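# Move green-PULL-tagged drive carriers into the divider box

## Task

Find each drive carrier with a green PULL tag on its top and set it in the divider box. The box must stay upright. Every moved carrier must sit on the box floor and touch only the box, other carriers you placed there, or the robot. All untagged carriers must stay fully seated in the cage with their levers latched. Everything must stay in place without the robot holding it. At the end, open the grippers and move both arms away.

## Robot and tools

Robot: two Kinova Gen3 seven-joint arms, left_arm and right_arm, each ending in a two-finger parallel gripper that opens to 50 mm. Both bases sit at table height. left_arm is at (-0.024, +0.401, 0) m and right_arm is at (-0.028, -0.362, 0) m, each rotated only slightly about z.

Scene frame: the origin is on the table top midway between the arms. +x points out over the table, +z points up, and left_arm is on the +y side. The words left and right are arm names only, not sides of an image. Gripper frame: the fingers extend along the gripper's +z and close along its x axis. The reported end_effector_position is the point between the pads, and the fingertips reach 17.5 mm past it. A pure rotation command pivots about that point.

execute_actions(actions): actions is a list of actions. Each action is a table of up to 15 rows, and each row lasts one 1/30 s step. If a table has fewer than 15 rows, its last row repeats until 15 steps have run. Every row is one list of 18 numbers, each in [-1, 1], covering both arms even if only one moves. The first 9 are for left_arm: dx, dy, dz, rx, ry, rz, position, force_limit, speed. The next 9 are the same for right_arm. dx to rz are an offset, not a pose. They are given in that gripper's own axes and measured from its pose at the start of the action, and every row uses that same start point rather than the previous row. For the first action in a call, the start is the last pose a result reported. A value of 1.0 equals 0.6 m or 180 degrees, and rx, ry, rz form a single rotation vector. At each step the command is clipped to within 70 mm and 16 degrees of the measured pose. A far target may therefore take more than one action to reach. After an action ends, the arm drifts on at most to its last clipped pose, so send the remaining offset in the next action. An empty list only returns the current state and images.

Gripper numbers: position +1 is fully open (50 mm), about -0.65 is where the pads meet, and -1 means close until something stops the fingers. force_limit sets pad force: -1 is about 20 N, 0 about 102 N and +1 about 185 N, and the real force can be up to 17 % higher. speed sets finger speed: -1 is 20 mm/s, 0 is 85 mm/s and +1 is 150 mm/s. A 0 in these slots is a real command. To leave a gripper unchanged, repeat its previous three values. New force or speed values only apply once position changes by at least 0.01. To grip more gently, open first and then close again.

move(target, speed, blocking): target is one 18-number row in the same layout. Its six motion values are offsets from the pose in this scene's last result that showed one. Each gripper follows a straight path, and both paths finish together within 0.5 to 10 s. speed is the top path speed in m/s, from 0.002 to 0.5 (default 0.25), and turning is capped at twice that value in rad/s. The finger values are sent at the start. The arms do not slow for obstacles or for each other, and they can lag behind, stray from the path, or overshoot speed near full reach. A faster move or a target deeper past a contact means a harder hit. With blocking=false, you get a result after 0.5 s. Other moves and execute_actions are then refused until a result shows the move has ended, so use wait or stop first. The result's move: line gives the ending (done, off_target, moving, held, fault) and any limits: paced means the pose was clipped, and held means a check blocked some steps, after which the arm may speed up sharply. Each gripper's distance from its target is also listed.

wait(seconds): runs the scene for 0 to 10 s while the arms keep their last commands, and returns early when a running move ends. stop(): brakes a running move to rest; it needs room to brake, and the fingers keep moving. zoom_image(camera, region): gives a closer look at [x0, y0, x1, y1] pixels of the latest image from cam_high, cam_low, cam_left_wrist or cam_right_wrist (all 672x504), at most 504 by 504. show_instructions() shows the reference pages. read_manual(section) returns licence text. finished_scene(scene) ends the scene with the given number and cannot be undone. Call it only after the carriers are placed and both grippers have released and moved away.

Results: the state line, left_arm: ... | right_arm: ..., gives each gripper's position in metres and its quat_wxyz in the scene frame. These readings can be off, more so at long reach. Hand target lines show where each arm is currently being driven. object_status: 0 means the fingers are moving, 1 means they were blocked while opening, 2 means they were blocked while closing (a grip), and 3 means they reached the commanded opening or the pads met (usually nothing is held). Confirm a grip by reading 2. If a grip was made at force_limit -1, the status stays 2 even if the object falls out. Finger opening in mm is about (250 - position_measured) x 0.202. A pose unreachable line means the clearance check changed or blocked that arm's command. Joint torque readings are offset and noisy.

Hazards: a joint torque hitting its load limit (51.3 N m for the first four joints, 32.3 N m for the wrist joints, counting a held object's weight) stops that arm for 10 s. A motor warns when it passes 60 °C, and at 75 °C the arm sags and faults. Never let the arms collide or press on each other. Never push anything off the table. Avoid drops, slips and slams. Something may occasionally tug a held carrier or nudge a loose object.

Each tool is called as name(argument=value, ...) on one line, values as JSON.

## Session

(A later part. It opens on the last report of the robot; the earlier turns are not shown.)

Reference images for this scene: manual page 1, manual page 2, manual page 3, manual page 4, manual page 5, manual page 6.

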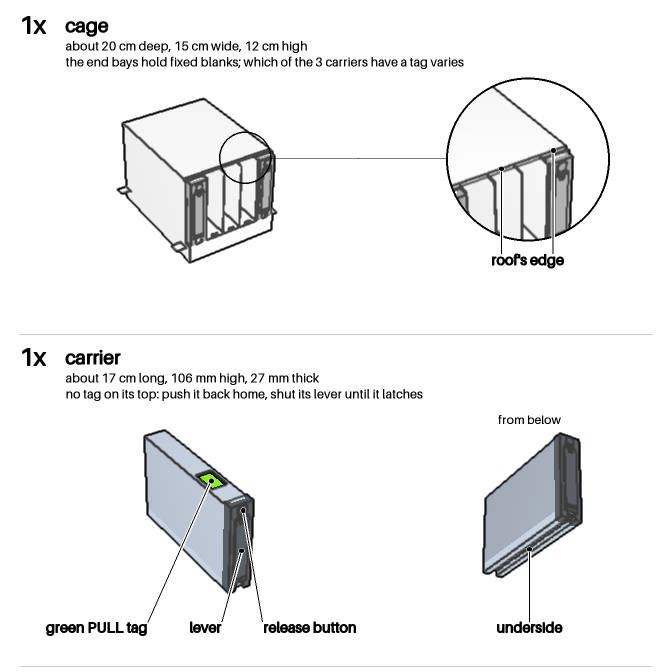

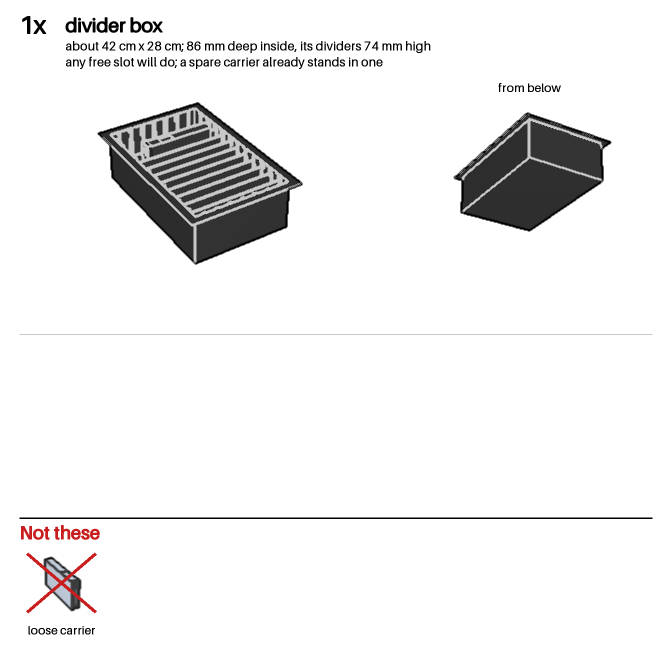

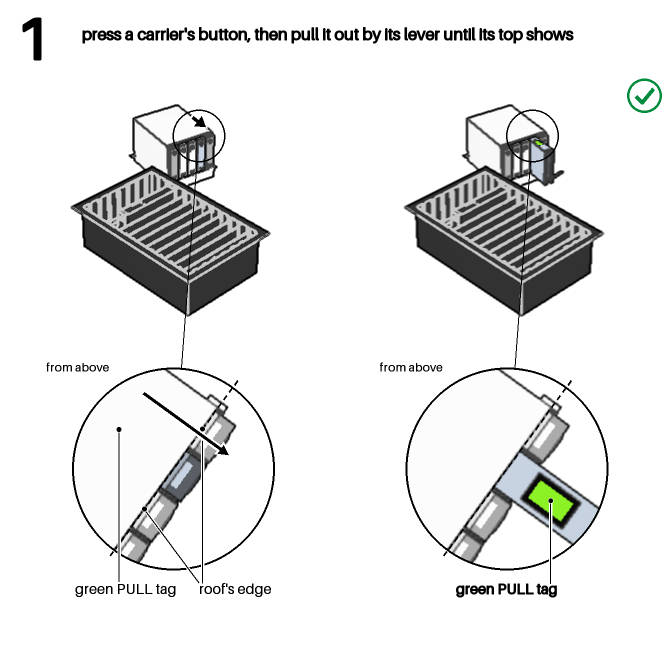

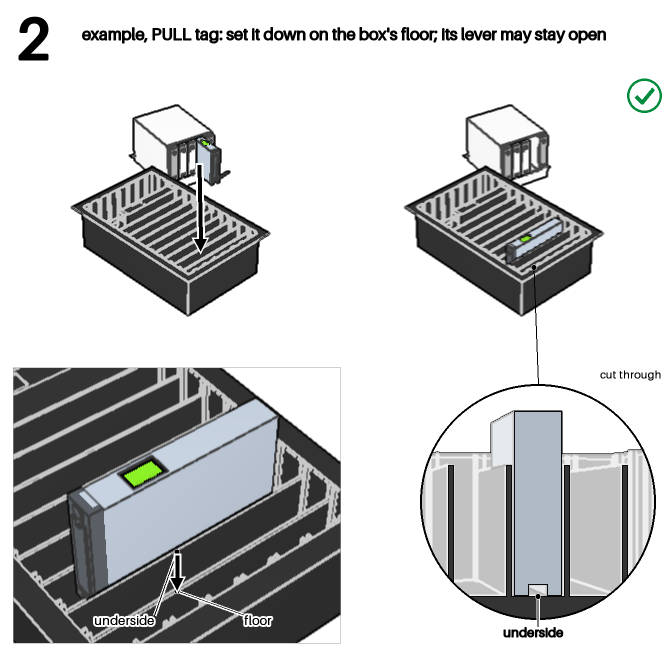

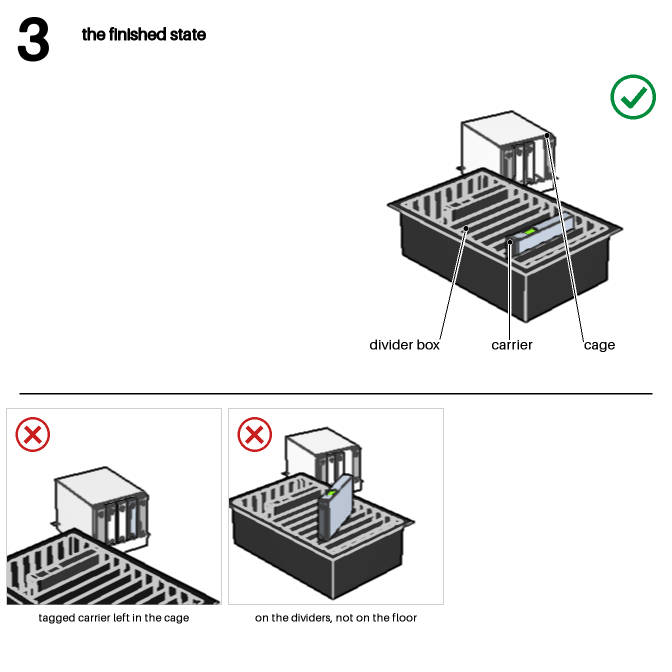

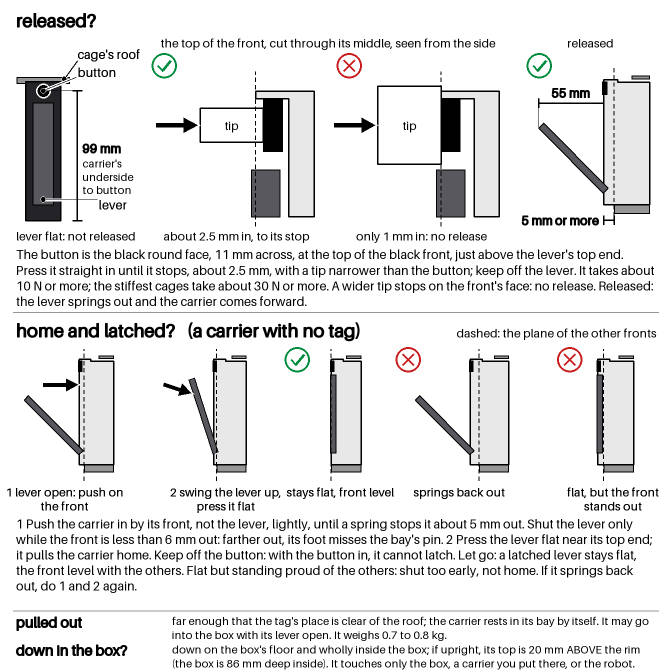

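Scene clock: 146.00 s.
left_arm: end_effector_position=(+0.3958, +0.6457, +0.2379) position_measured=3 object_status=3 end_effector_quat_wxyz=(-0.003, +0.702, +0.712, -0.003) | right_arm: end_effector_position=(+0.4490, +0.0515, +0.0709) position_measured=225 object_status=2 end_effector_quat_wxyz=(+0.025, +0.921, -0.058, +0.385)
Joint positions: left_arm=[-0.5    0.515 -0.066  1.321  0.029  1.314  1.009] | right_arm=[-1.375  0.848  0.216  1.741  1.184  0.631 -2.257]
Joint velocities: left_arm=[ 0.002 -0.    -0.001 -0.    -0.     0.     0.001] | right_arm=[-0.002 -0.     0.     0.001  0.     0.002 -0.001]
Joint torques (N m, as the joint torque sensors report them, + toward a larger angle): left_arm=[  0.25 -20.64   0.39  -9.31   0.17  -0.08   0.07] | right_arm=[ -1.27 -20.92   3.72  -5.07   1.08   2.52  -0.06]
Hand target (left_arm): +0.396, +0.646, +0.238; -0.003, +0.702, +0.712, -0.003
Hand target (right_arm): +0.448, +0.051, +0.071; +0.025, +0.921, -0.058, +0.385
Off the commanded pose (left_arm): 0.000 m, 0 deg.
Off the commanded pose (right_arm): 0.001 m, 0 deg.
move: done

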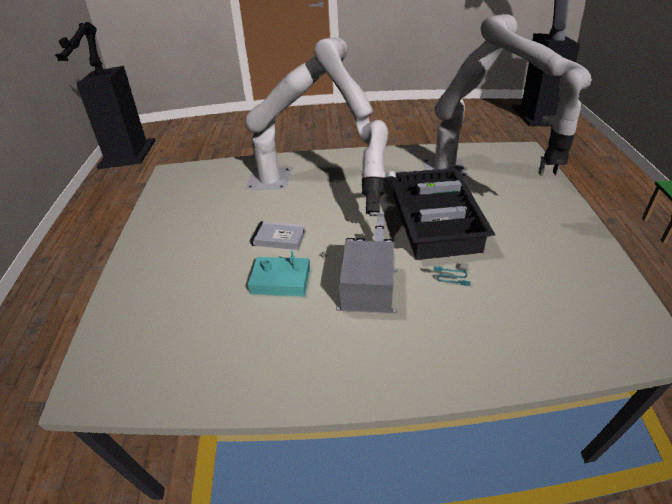

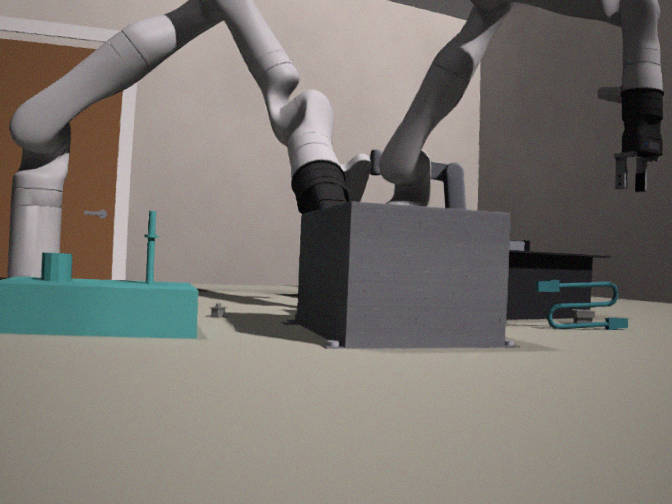

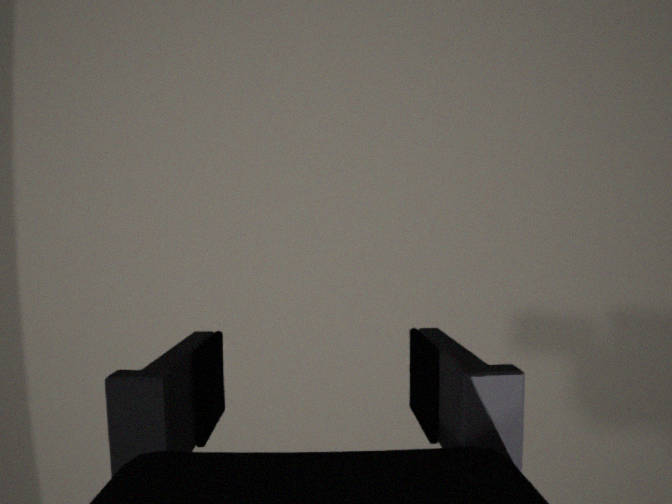

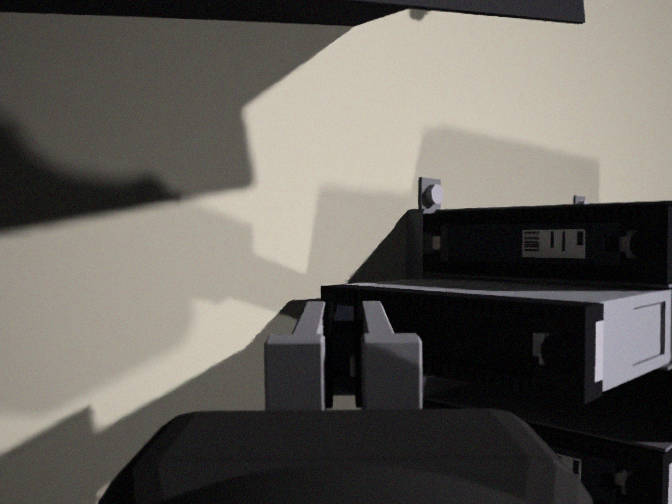

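move(target=[0,0,0,0,0,0,1,0,0, 0.073,0,0.0725,0,0,0,-1,0.3,0], speed=0.04)

move(target=[0,0,0,0,0,0,1,0,0, 0,0,0,0,0,0,1,0.3,0])

move(target=[0,0,0,0,0,0,1,0,0, 0,0,-0.09,0,0,0,1,0.3,0], speed=0.08)

move(target=[0,0,0,0,0,0,1,0,0, 0,0,0,0,-0.252,0,-1,0.3,0])

move(target=[0,0,0,0,0,0,1,0,0, 0,0,0,0,0,0.505,-1,0.3,0], speed=0.4)

Scene clock: 151.57 s.
left_arm: end_effector_position=(+0.3958, +0.6457, +0.2379) position_measured=3 object_status=3 end_effector_quat_wxyz=(-0.003, +0.702, +0.712, -0.003) | right_arm: end_effector_position=(+0.5082, +0.0444, +0.0718) position_measured=225 object_status=2 end_effector_quat_wxyz=(+0.024, +0.921, -0.058, +0.384)
Joint positions: left_arm=[-0.5    0.515 -0.066  1.321  0.029  1.314  1.009] | right_arm=[-1.257  0.88   0.215  1.642  1.173  0.587 -2.136]
Joint velocities: left_arm=[-0.001 -0.001 -0.    -0.    -0.001 -0.001  0.   ] | right_arm=[ 0.    -0.001 -0.    -0.001 -0.003 -0.002  0.003]
Joint torques (N m, as the joint torque sensors report them, + toward a larger angle): left_arm=[  0.26 -20.61   0.4   -9.41   0.17  -0.05   0.08] | right_arm=[  1.39 -20.05   5.13  -8.7    2.25   0.94   0.17]
Hand target (left_arm): +0.396, +0.646, +0.238; -0.003, +0.702, +0.712, -0.003
Hand target (right_arm): +0.510, +0.043, +0.072; +0.025, +0.921, -0.058, +0.385
Off the commanded pose (left_arm): 0.000 m, 0 deg.
Off the commanded pose (right_arm): 0.002 m, 0 deg.
move: done

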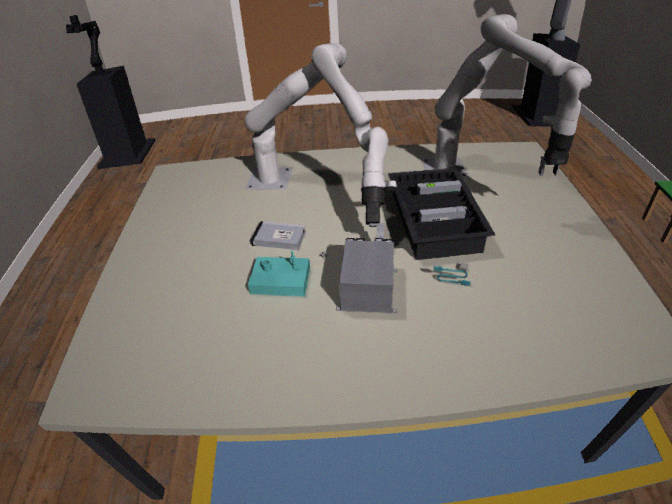

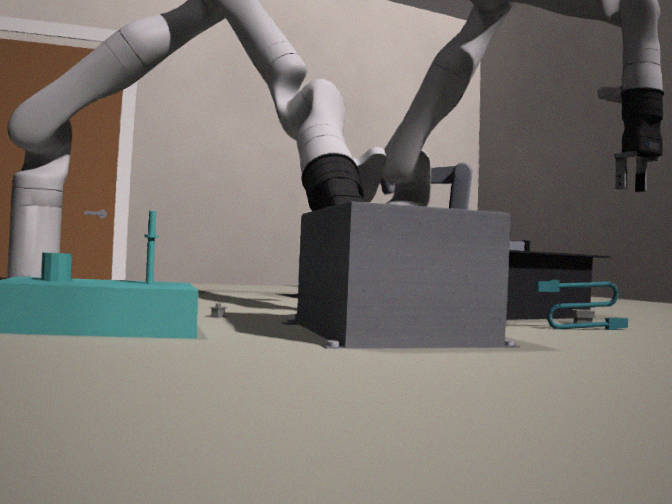

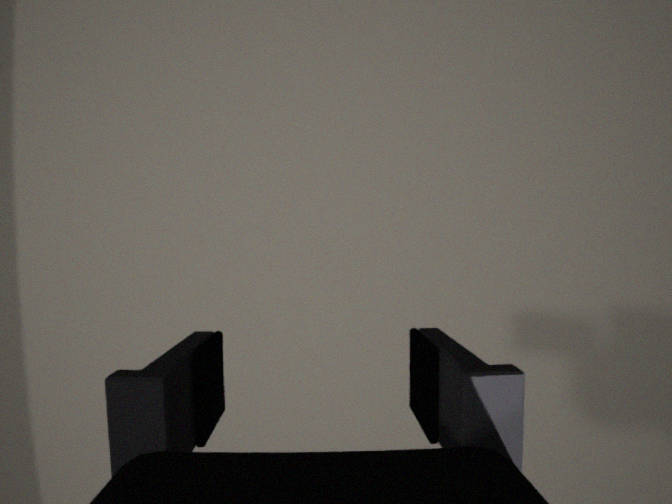

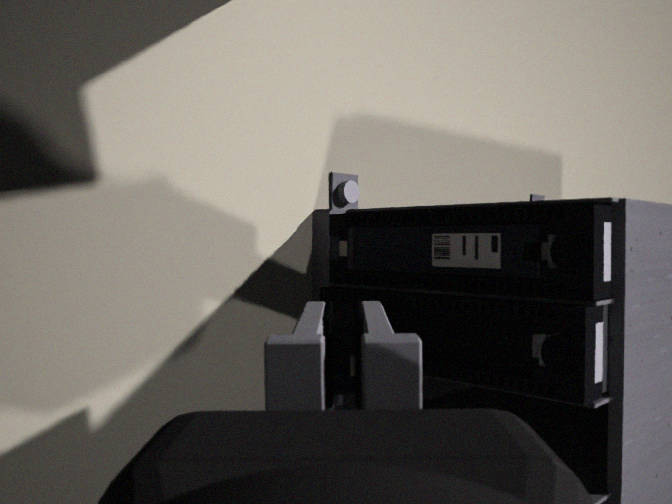

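Scene clock: 152.33 s.
left_arm: end_effector_position=(+0.3958, +0.6457, +0.2379) position_measured=3 object_status=3 end_effector_quat_wxyz=(-0.003, +0.702, +0.712, -0.003) | right_arm: end_effector_position=(+0.5082, +0.0444, +0.0718) position_measured=3 object_status=3 end_effector_quat_wxyz=(+0.024, +0.921, -0.058, +0.384)
Joint positions: left_arm=[-0.5    0.515 -0.066  1.321  0.029  1.314  1.009] | right_arm=[-1.257  0.88   0.216  1.642  1.172  0.587 -2.135]
Joint velocities: left_arm=[0.001 0.    0.    0.001 0.001 0.001 0.   ] | right_arm=[ 0.001  0.     0.001 -0.001  0.     0.    -0.   ]
Joint torques (N m, as the joint torque sensors report them, + toward a larger angle): left_arm=[  0.16 -20.64   0.44  -9.4    0.32  -0.06   0.03] | right_arm=[ -0.17 -21.81   3.95  -7.13   1.47   1.49  -0.2 ]
Hand target (left_arm): +0.396, +0.646, +0.238; -0.003, +0.702, +0.712, -0.003
Hand target (right_arm): +0.508, +0.044, +0.072; +0.024, +0.921, -0.058, +0.384
Off the commanded pose (left_arm): 0.000 m, 0 deg.
Off the commanded pose (right_arm): 0.000 m, 0 deg.
move: done

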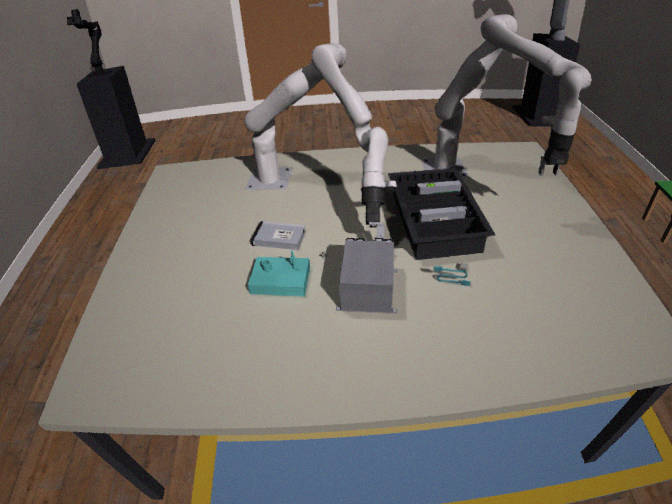

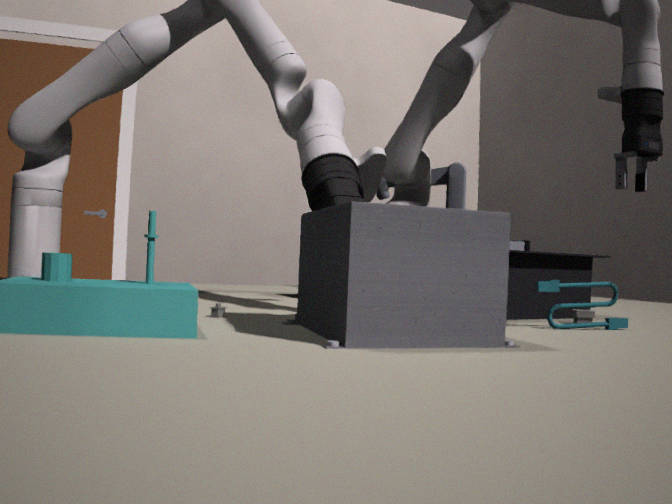

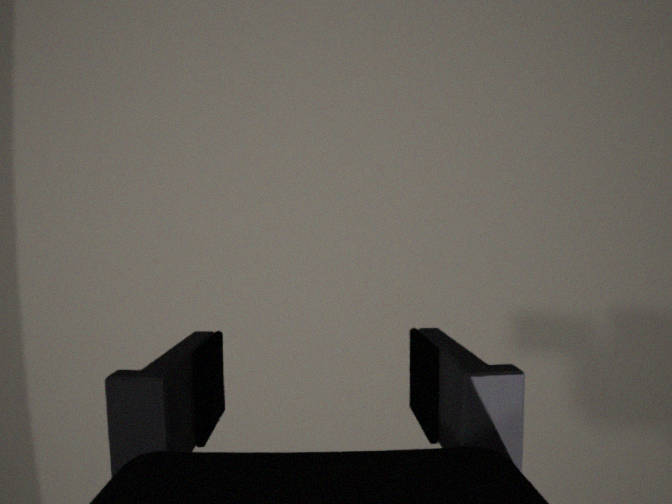

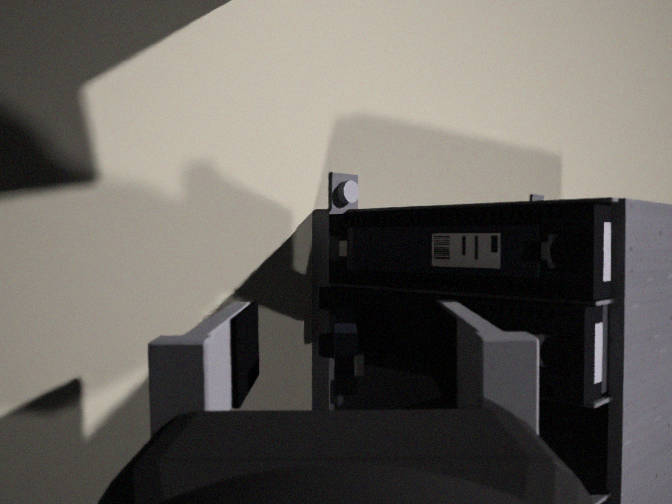

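Scene clock: 153.33 s.
left_arm: end_effector_position=(+0.3958, +0.6457, +0.2379) position_measured=3 object_status=3 end_effector_quat_wxyz=(-0.003, +0.702, +0.712, -0.003) | right_arm: end_effector_position=(+0.4703, +0.0491, +0.1096) position_measured=3 object_status=3 end_effector_quat_wxyz=(+0.024, +0.921, -0.058, +0.384)
Joint positions: left_arm=[-0.5    0.515 -0.066  1.321  0.029  1.314  1.009] | right_arm=[-1.312  0.78   0.186  1.696  1.117  0.668 -2.099]
Joint velocities: left_arm=[-0.001  0.001 -0.001 -0.001  0.     0.002 -0.   ] | right_arm=[-0.001 -0.004 -0.001  0.002  0.     0.002 -0.   ]
Joint torques (N m, as the joint torque sensors report them, + toward a larger angle): left_arm=[  0.13 -20.45   0.43  -9.45   0.32   0.05   0.03] | right_arm=[ -0.35 -20.43   3.64  -7.27   1.45   1.39  -0.17]
Hand target (left_arm): +0.396, +0.646, +0.238; -0.003, +0.702, +0.712, -0.003
Hand target (right_arm): +0.470, +0.049, +0.110; +0.024, +0.921, -0.058, +0.384
Off the commanded pose (left_arm): 0.000 m, 0 deg.
Off the commanded pose (right_arm): 0.000 m, 0 deg.
move: done

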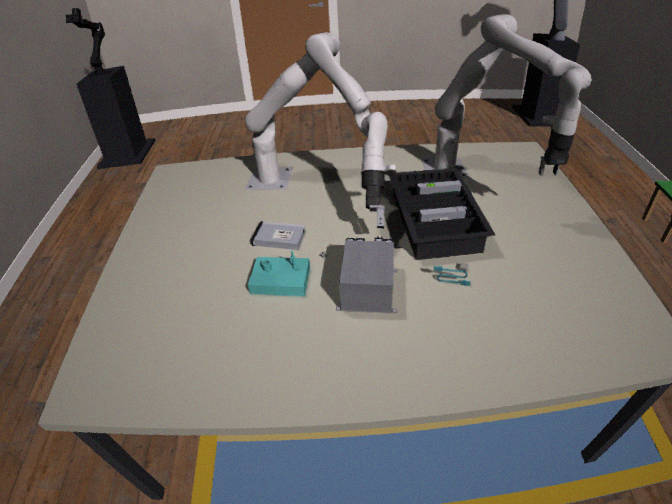

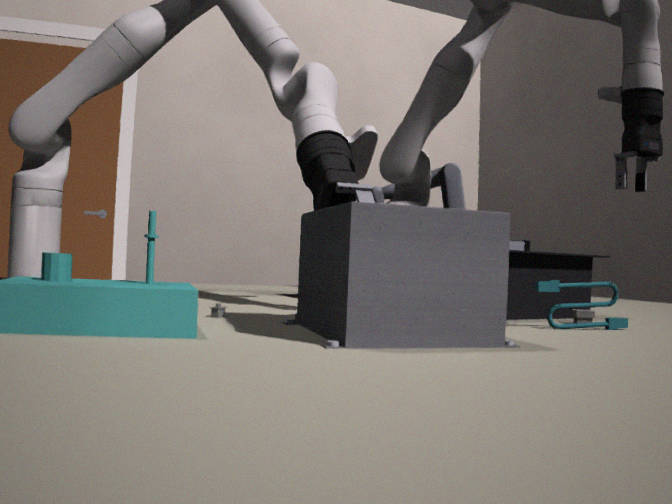

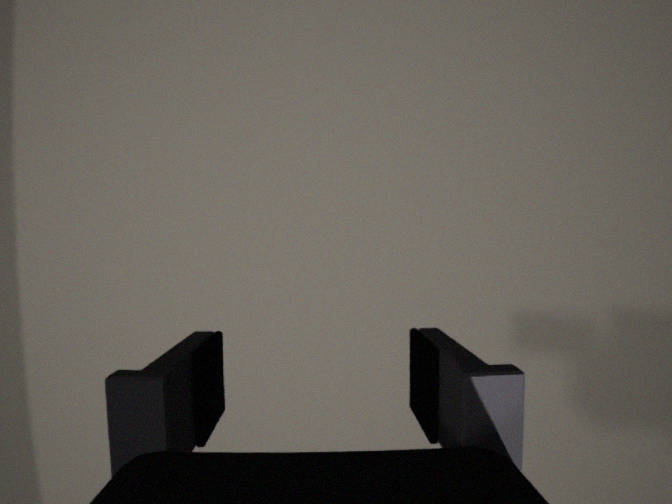

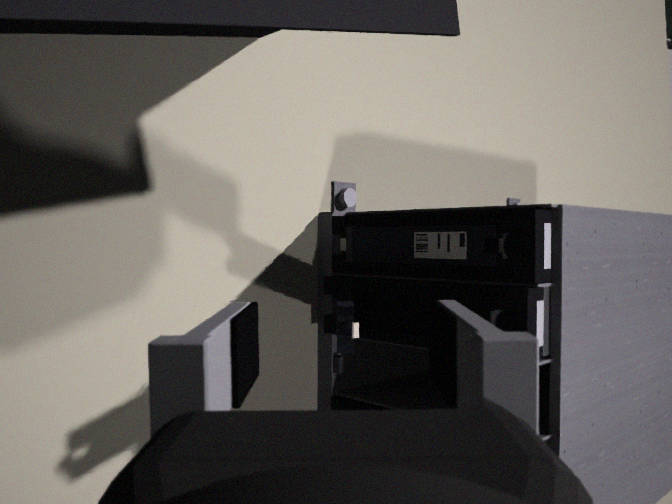

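Scene clock: 155.37 s.
left_arm: end_effector_position=(+0.3958, +0.6457, +0.2379) position_measured=3 object_status=3 end_effector_quat_wxyz=(-0.003, +0.702, +0.712, -0.003) | right_arm: end_effector_position=(+0.4710, +0.0492, +0.1105) position_measured=254 object_status=3 end_effector_quat_wxyz=(-0.002, +0.998, -0.063, +0.001)
Joint positions: left_arm=[-0.5    0.515 -0.066  1.321  0.029  1.314  1.009] | right_arm=[-0.675  0.927 -0.391  0.994  0.324  1.269 -1.005]
Joint velocities: left_arm=[ 0.001 -0.001  0.     0.     0.002  0.001 -0.001] | right_arm=[ 0.001  0.011  0.002 -0.005 -0.002  0.002  0.001]
Joint torques (N m, as the joint torque sensors report them, + toward a larger angle): left_arm=[  0.26 -20.48   0.28  -9.42   0.21  -0.1    0.04] | right_arm=[  0.38 -24.8   -2.37  -9.2    0.32   0.26  -0.12]
Hand target (left_arm): +0.396, +0.646, +0.238; -0.003, +0.702, +0.712, -0.003
Hand target (right_arm): +0.471, +0.049, +0.110; -0.002, +0.998, -0.063, +0.001
Off the commanded pose (left_arm): 0.000 m, 0 deg.
Off the commanded pose (right_arm): 0.001 m, 0 deg.
move: done

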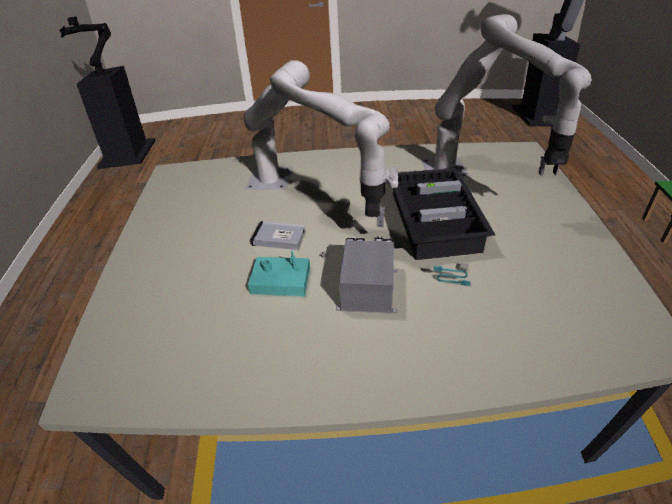

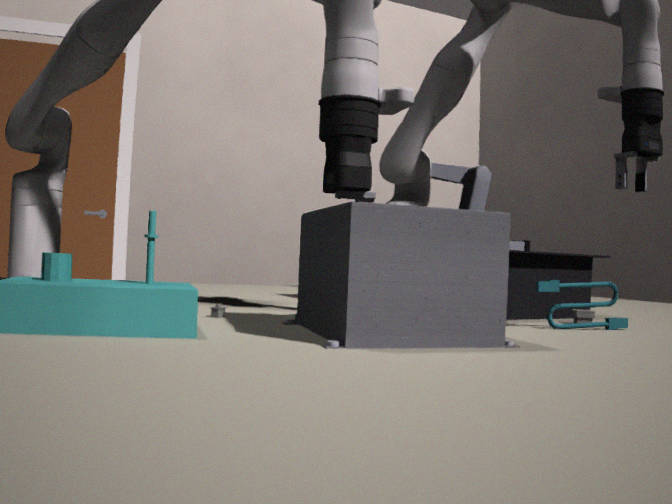

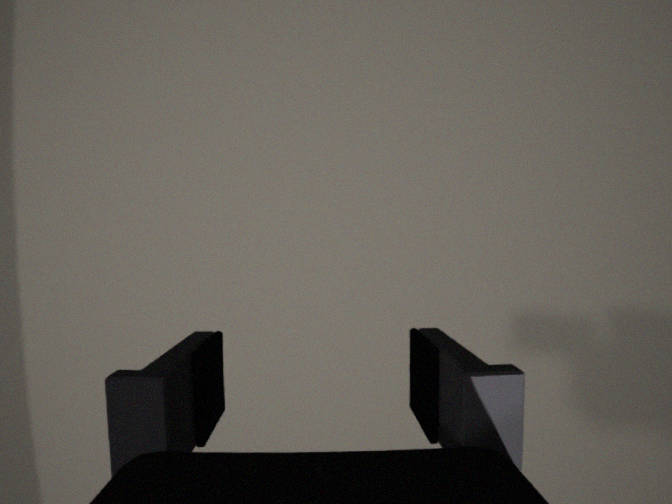

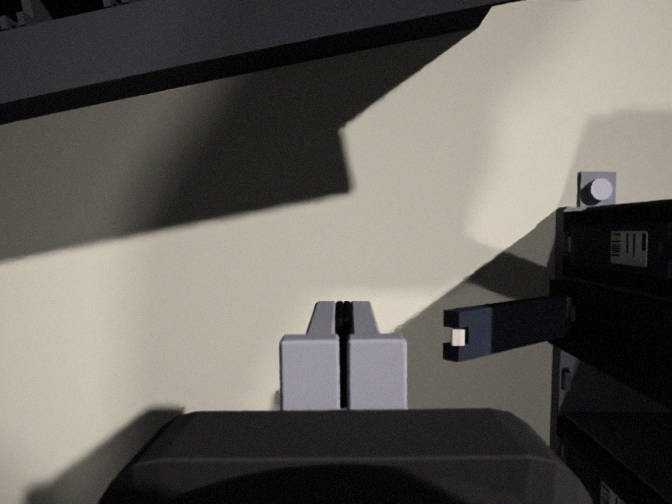

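Scene clock: 157.80 s.
left_arm: end_effector_position=(+0.3958, +0.6457, +0.2379) position_measured=3 object_status=3 end_effector_quat_wxyz=(-0.003, +0.702, +0.712, -0.003) | right_arm: end_effector_position=(+0.4714, +0.0487, +0.1105) position_measured=254 object_status=3 end_effector_quat_wxyz=(-0.002, +0.655, -0.756, -0.000)
Joint positions: left_arm=[-0.5    0.515 -0.066  1.321  0.029  1.314  1.009] | right_arm=[-0.876  0.907 -0.04   0.995  0.033  1.236 -2.488]
Joint velocities: left_arm=[ 0.002 -0.     0.    -0.     0.     0.001 -0.   ] | right_arm=[-0.003  0.001 -0.002 -0.001  0.001  0.    -0.001]
Joint torques (N m, as the joint torque sensors report them, + toward a larger angle): left_arm=[  0.17 -20.43   0.35  -9.39   0.19  -0.03   0.1 ] | right_arm=[  0.25 -24.92   0.44  -9.36   0.27   0.07  -0.19]
Hand target (left_arm): +0.396, +0.646, +0.238; -0.003, +0.702, +0.712, -0.003
Hand target (right_arm): +0.471, +0.049, +0.110; +0.002, -0.655, +0.756, +0.000
Off the commanded pose (left_arm): 0.000 m, 0 deg.
Off the commanded pose (right_arm): 0.001 m, 0 deg.
move: done

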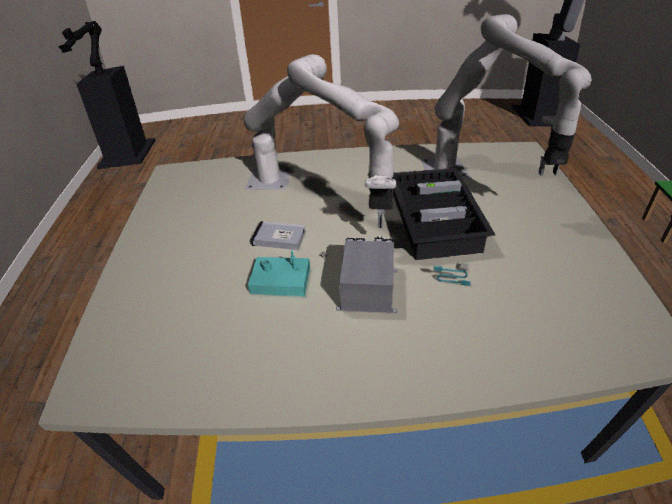

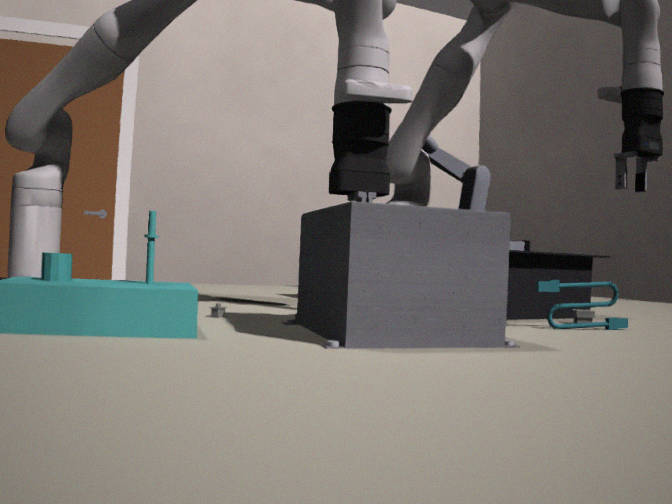

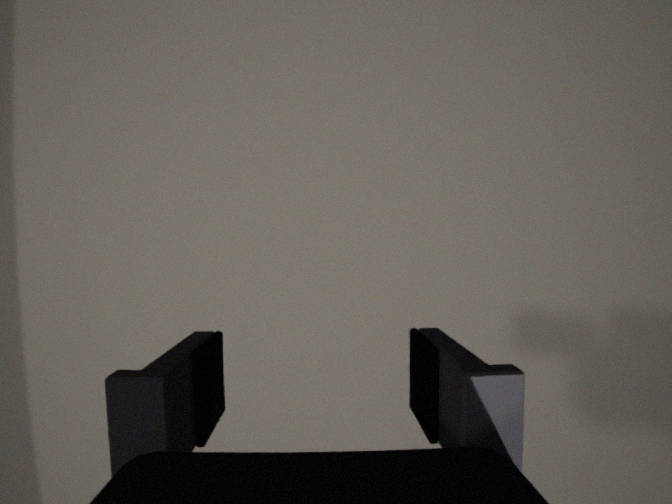

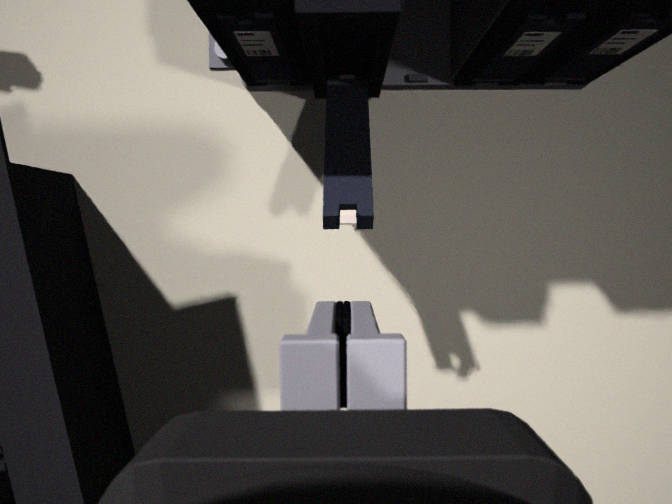

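Push to x≈0.551: 0.08 m.

move(target=[0,0,0,0,0,0,1,0,0, 0.002,0,0.05,0,0,0,-1,0.3,0], speed=0.08)

move(target=[0,0,0,0,0,0,1,0,0, 0,-0.134,0,0,0,0,-1,0.3,0], speed=0.04)

move(target=[0,0,0,0,0,0,1,0,0, 0,0.16,-0.06,0,0,0,-1,0.3,0], speed=0.08)

Scene clock: 161.27 s.
left_arm: end_effector_position=(+0.3958, +0.6457, +0.2379) position_measured=3 object_status=3 end_effector_quat_wxyz=(-0.003, +0.702, +0.712, -0.003) | right_arm: end_effector_position=(+0.4712, +0.0477, +0.0806) position_measured=254 object_status=3 end_effector_quat_wxyz=(-0.002, +0.655, -0.756, -0.001)
Joint positions: left_arm=[-0.5    0.515 -0.066  1.321  0.029  1.314  1.009] | right_arm=[-0.874  0.935 -0.041  1.038  0.035  1.165 -2.489]
Joint velocities: left_arm=[ 0.001  0.    -0.     0.001 -0.001 -0.001  0.   ] | right_arm=[-0.001 -0.    -0.    -0.    -0.    -0.    -0.   ]
Joint torques (N m, as the joint torque sensors report them, + toward a larger angle): left_arm=[  0.15 -20.7    0.25  -9.41   0.21  -0.05   0.11] | right_arm=[ -0.06 -24.98   0.25  -9.11   0.18  -0.02  -0.12]
Hand target (left_arm): +0.396, +0.646, +0.238; -0.003, +0.702, +0.712, -0.003
Hand target (right_arm): +0.471, +0.048, +0.081; +0.002, -0.655, +0.756, +0.001
Off the commanded pose (left_arm): 0.000 m, 0 deg.
Off the commanded pose (right_arm): 0.000 m, 0 deg.
move: done

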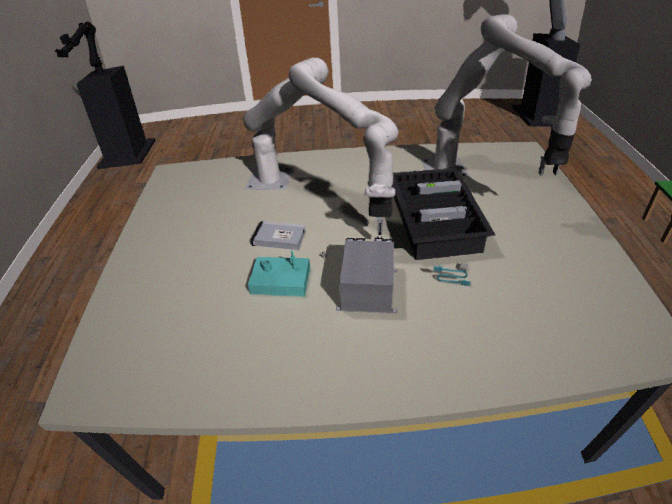

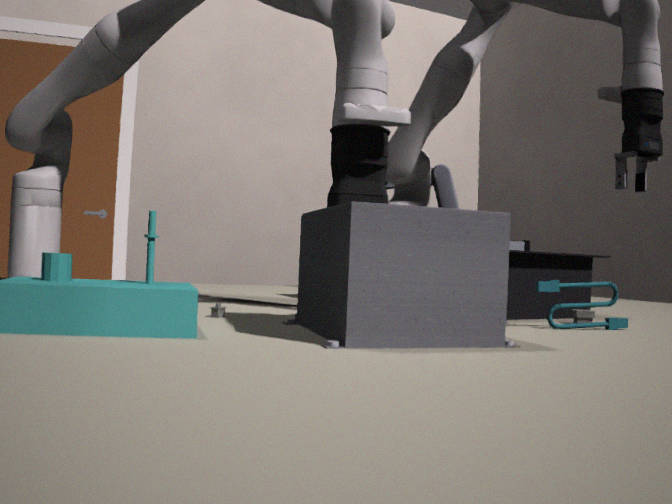

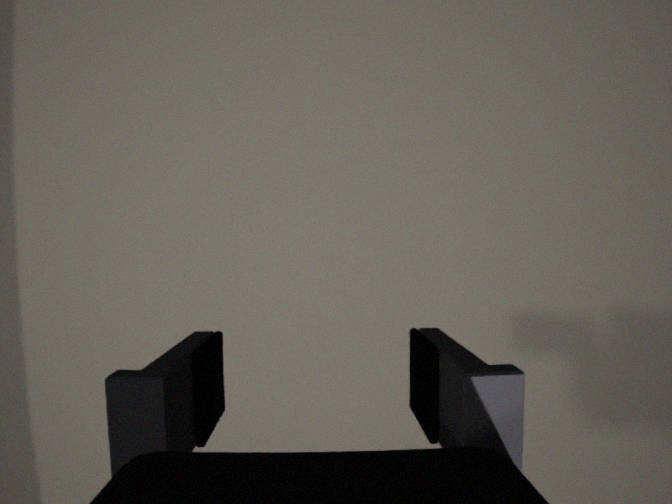

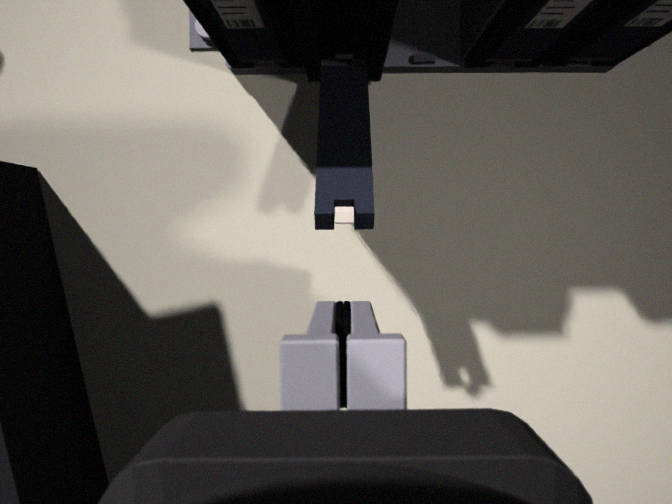

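Scene clock: 163.53 s.
left_arm: end_effector_position=(+0.3958, +0.6457, +0.2379) position_measured=3 object_status=3 end_effector_quat_wxyz=(-0.003, +0.702, +0.712, -0.003) | right_arm: end_effector_position=(+0.5477, +0.0377, +0.0803) position_measured=254 object_status=3 end_effector_quat_wxyz=(-0.000, +0.656, -0.755, -0.002)
Joint positions: left_arm=[-0.5    0.515 -0.066  1.321  0.029  1.314  1.009] | right_arm=[-0.792  1.1   -0.035  0.675  0.027  1.366 -2.388]
Joint velocities: left_arm=[ 0.     0.001  0.     0.     0.    -0.    -0.   ] | right_arm=[-0.001  0.006  0.002 -0.007 -0.003  0.002  0.001]
Joint torques (N m, as the joint torque sensors report them, + toward a larger angle): left_arm=[  0.19 -20.64   0.38  -9.45   0.19  -0.02   0.07] | right_arm=[  2.23 -27.39   2.14 -11.25   1.2   -1.08  -0.02]
Hand target (left_arm): +0.396, +0.646, +0.238; -0.003, +0.702, +0.712, -0.003
Hand target (right_arm): +0.551, +0.036, +0.081; +0.002, -0.655, +0.756, +0.001
Off the commanded pose (left_arm): 0.000 m, 0 deg.
Off the commanded pose (right_arm): 0.003 m, 0 deg.
move: done

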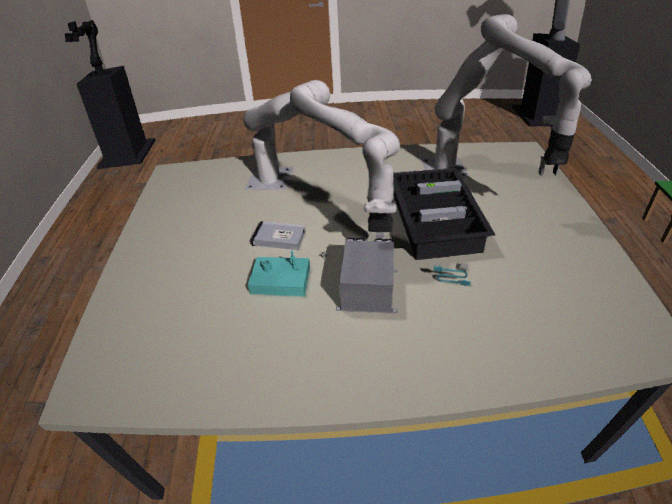

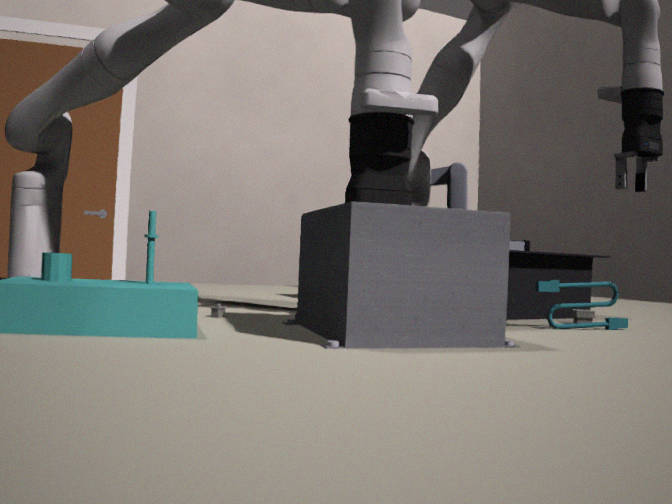

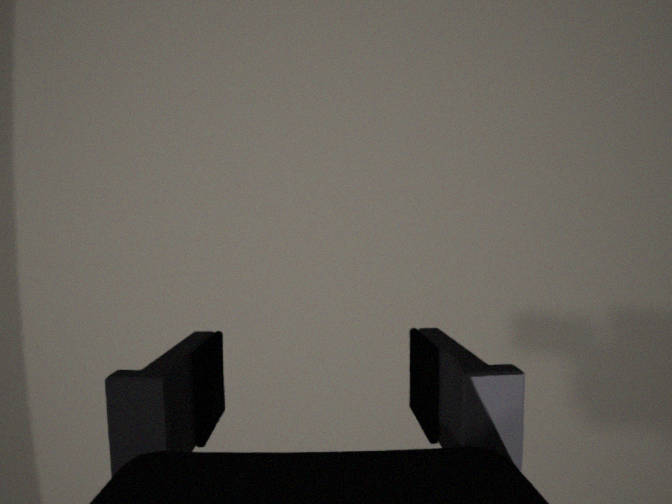

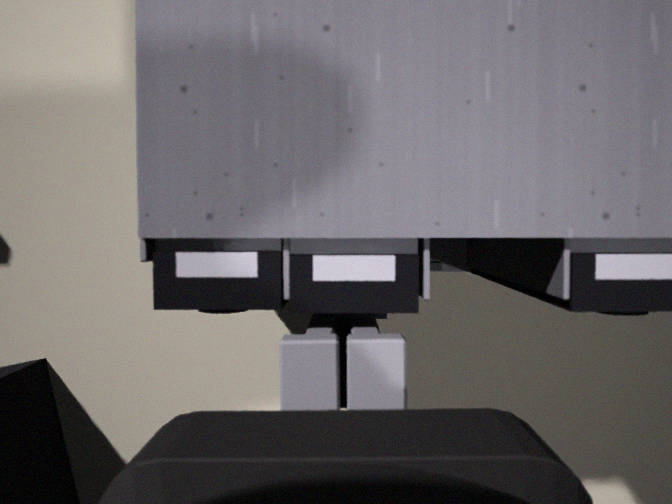

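Scene clock: 165.13 s.
left_arm: end_effector_position=(+0.3958, +0.6457, +0.2379) position_measured=3 object_status=3 end_effector_quat_wxyz=(-0.003, +0.702, +0.712, -0.003) | right_arm: end_effector_position=(+0.4528, +0.0512, +0.1164) position_measured=254 object_status=3 end_effector_quat_wxyz=(-0.000, +0.656, -0.755, -0.002)
Joint positions: left_arm=[-0.5    0.515 -0.066  1.321  0.029  1.314  1.009] | right_arm=[-0.896  0.873 -0.042  1.047  0.029  1.222 -2.507]
Joint velocities: left_arm=[-0.001  0.001  0.    -0.     0.     0.001  0.001] | right_arm=[-0.    -0.005 -0.001  0.     0.001  0.    -0.001]
Joint torques (N m, as the joint torque sensors report them, + toward a larger angle): left_arm=[  0.15 -20.59   0.3   -9.4    0.16   0.01   0.04] | right_arm=[ -0.04 -23.94   0.21  -9.27   0.13   0.23  -0.14]
Hand target (left_arm): +0.396, +0.646, +0.238; -0.003, +0.702, +0.712, -0.003
Hand target (right_arm): +0.453, +0.051, +0.117; +0.000, -0.656, +0.755, +0.002
Off the commanded pose (left_arm): 0.000 m, 0 deg.
Off the commanded pose (right_arm): 0.000 m, 0 deg.
move: done

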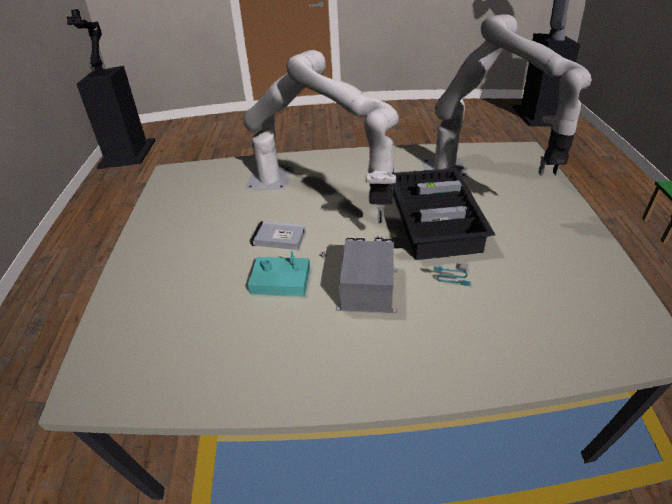

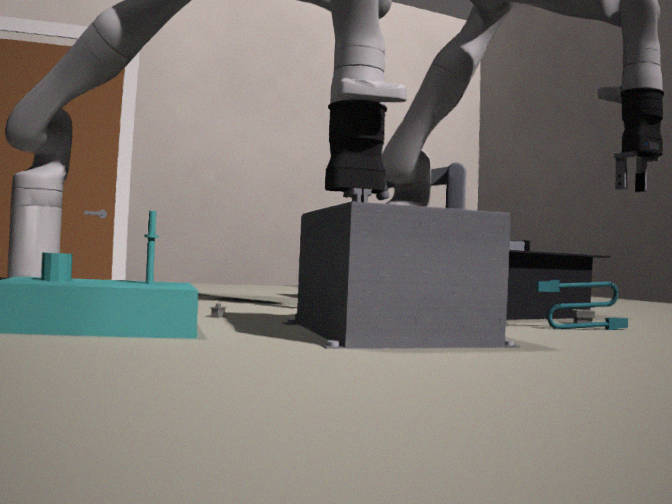

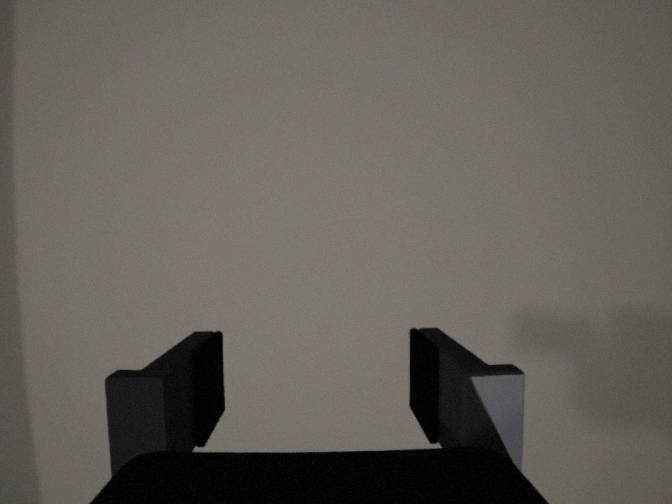

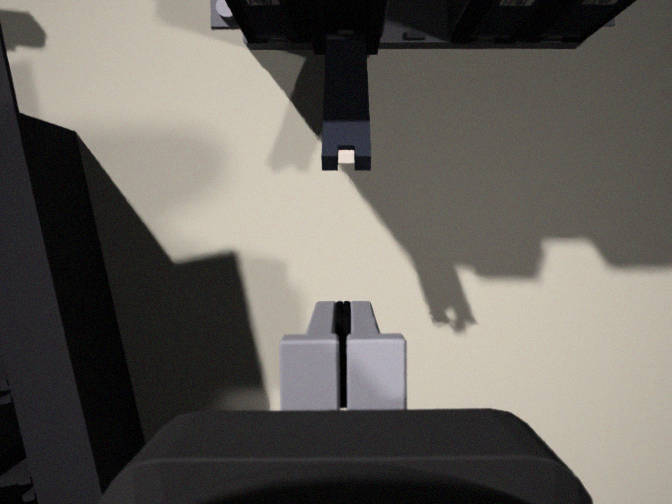

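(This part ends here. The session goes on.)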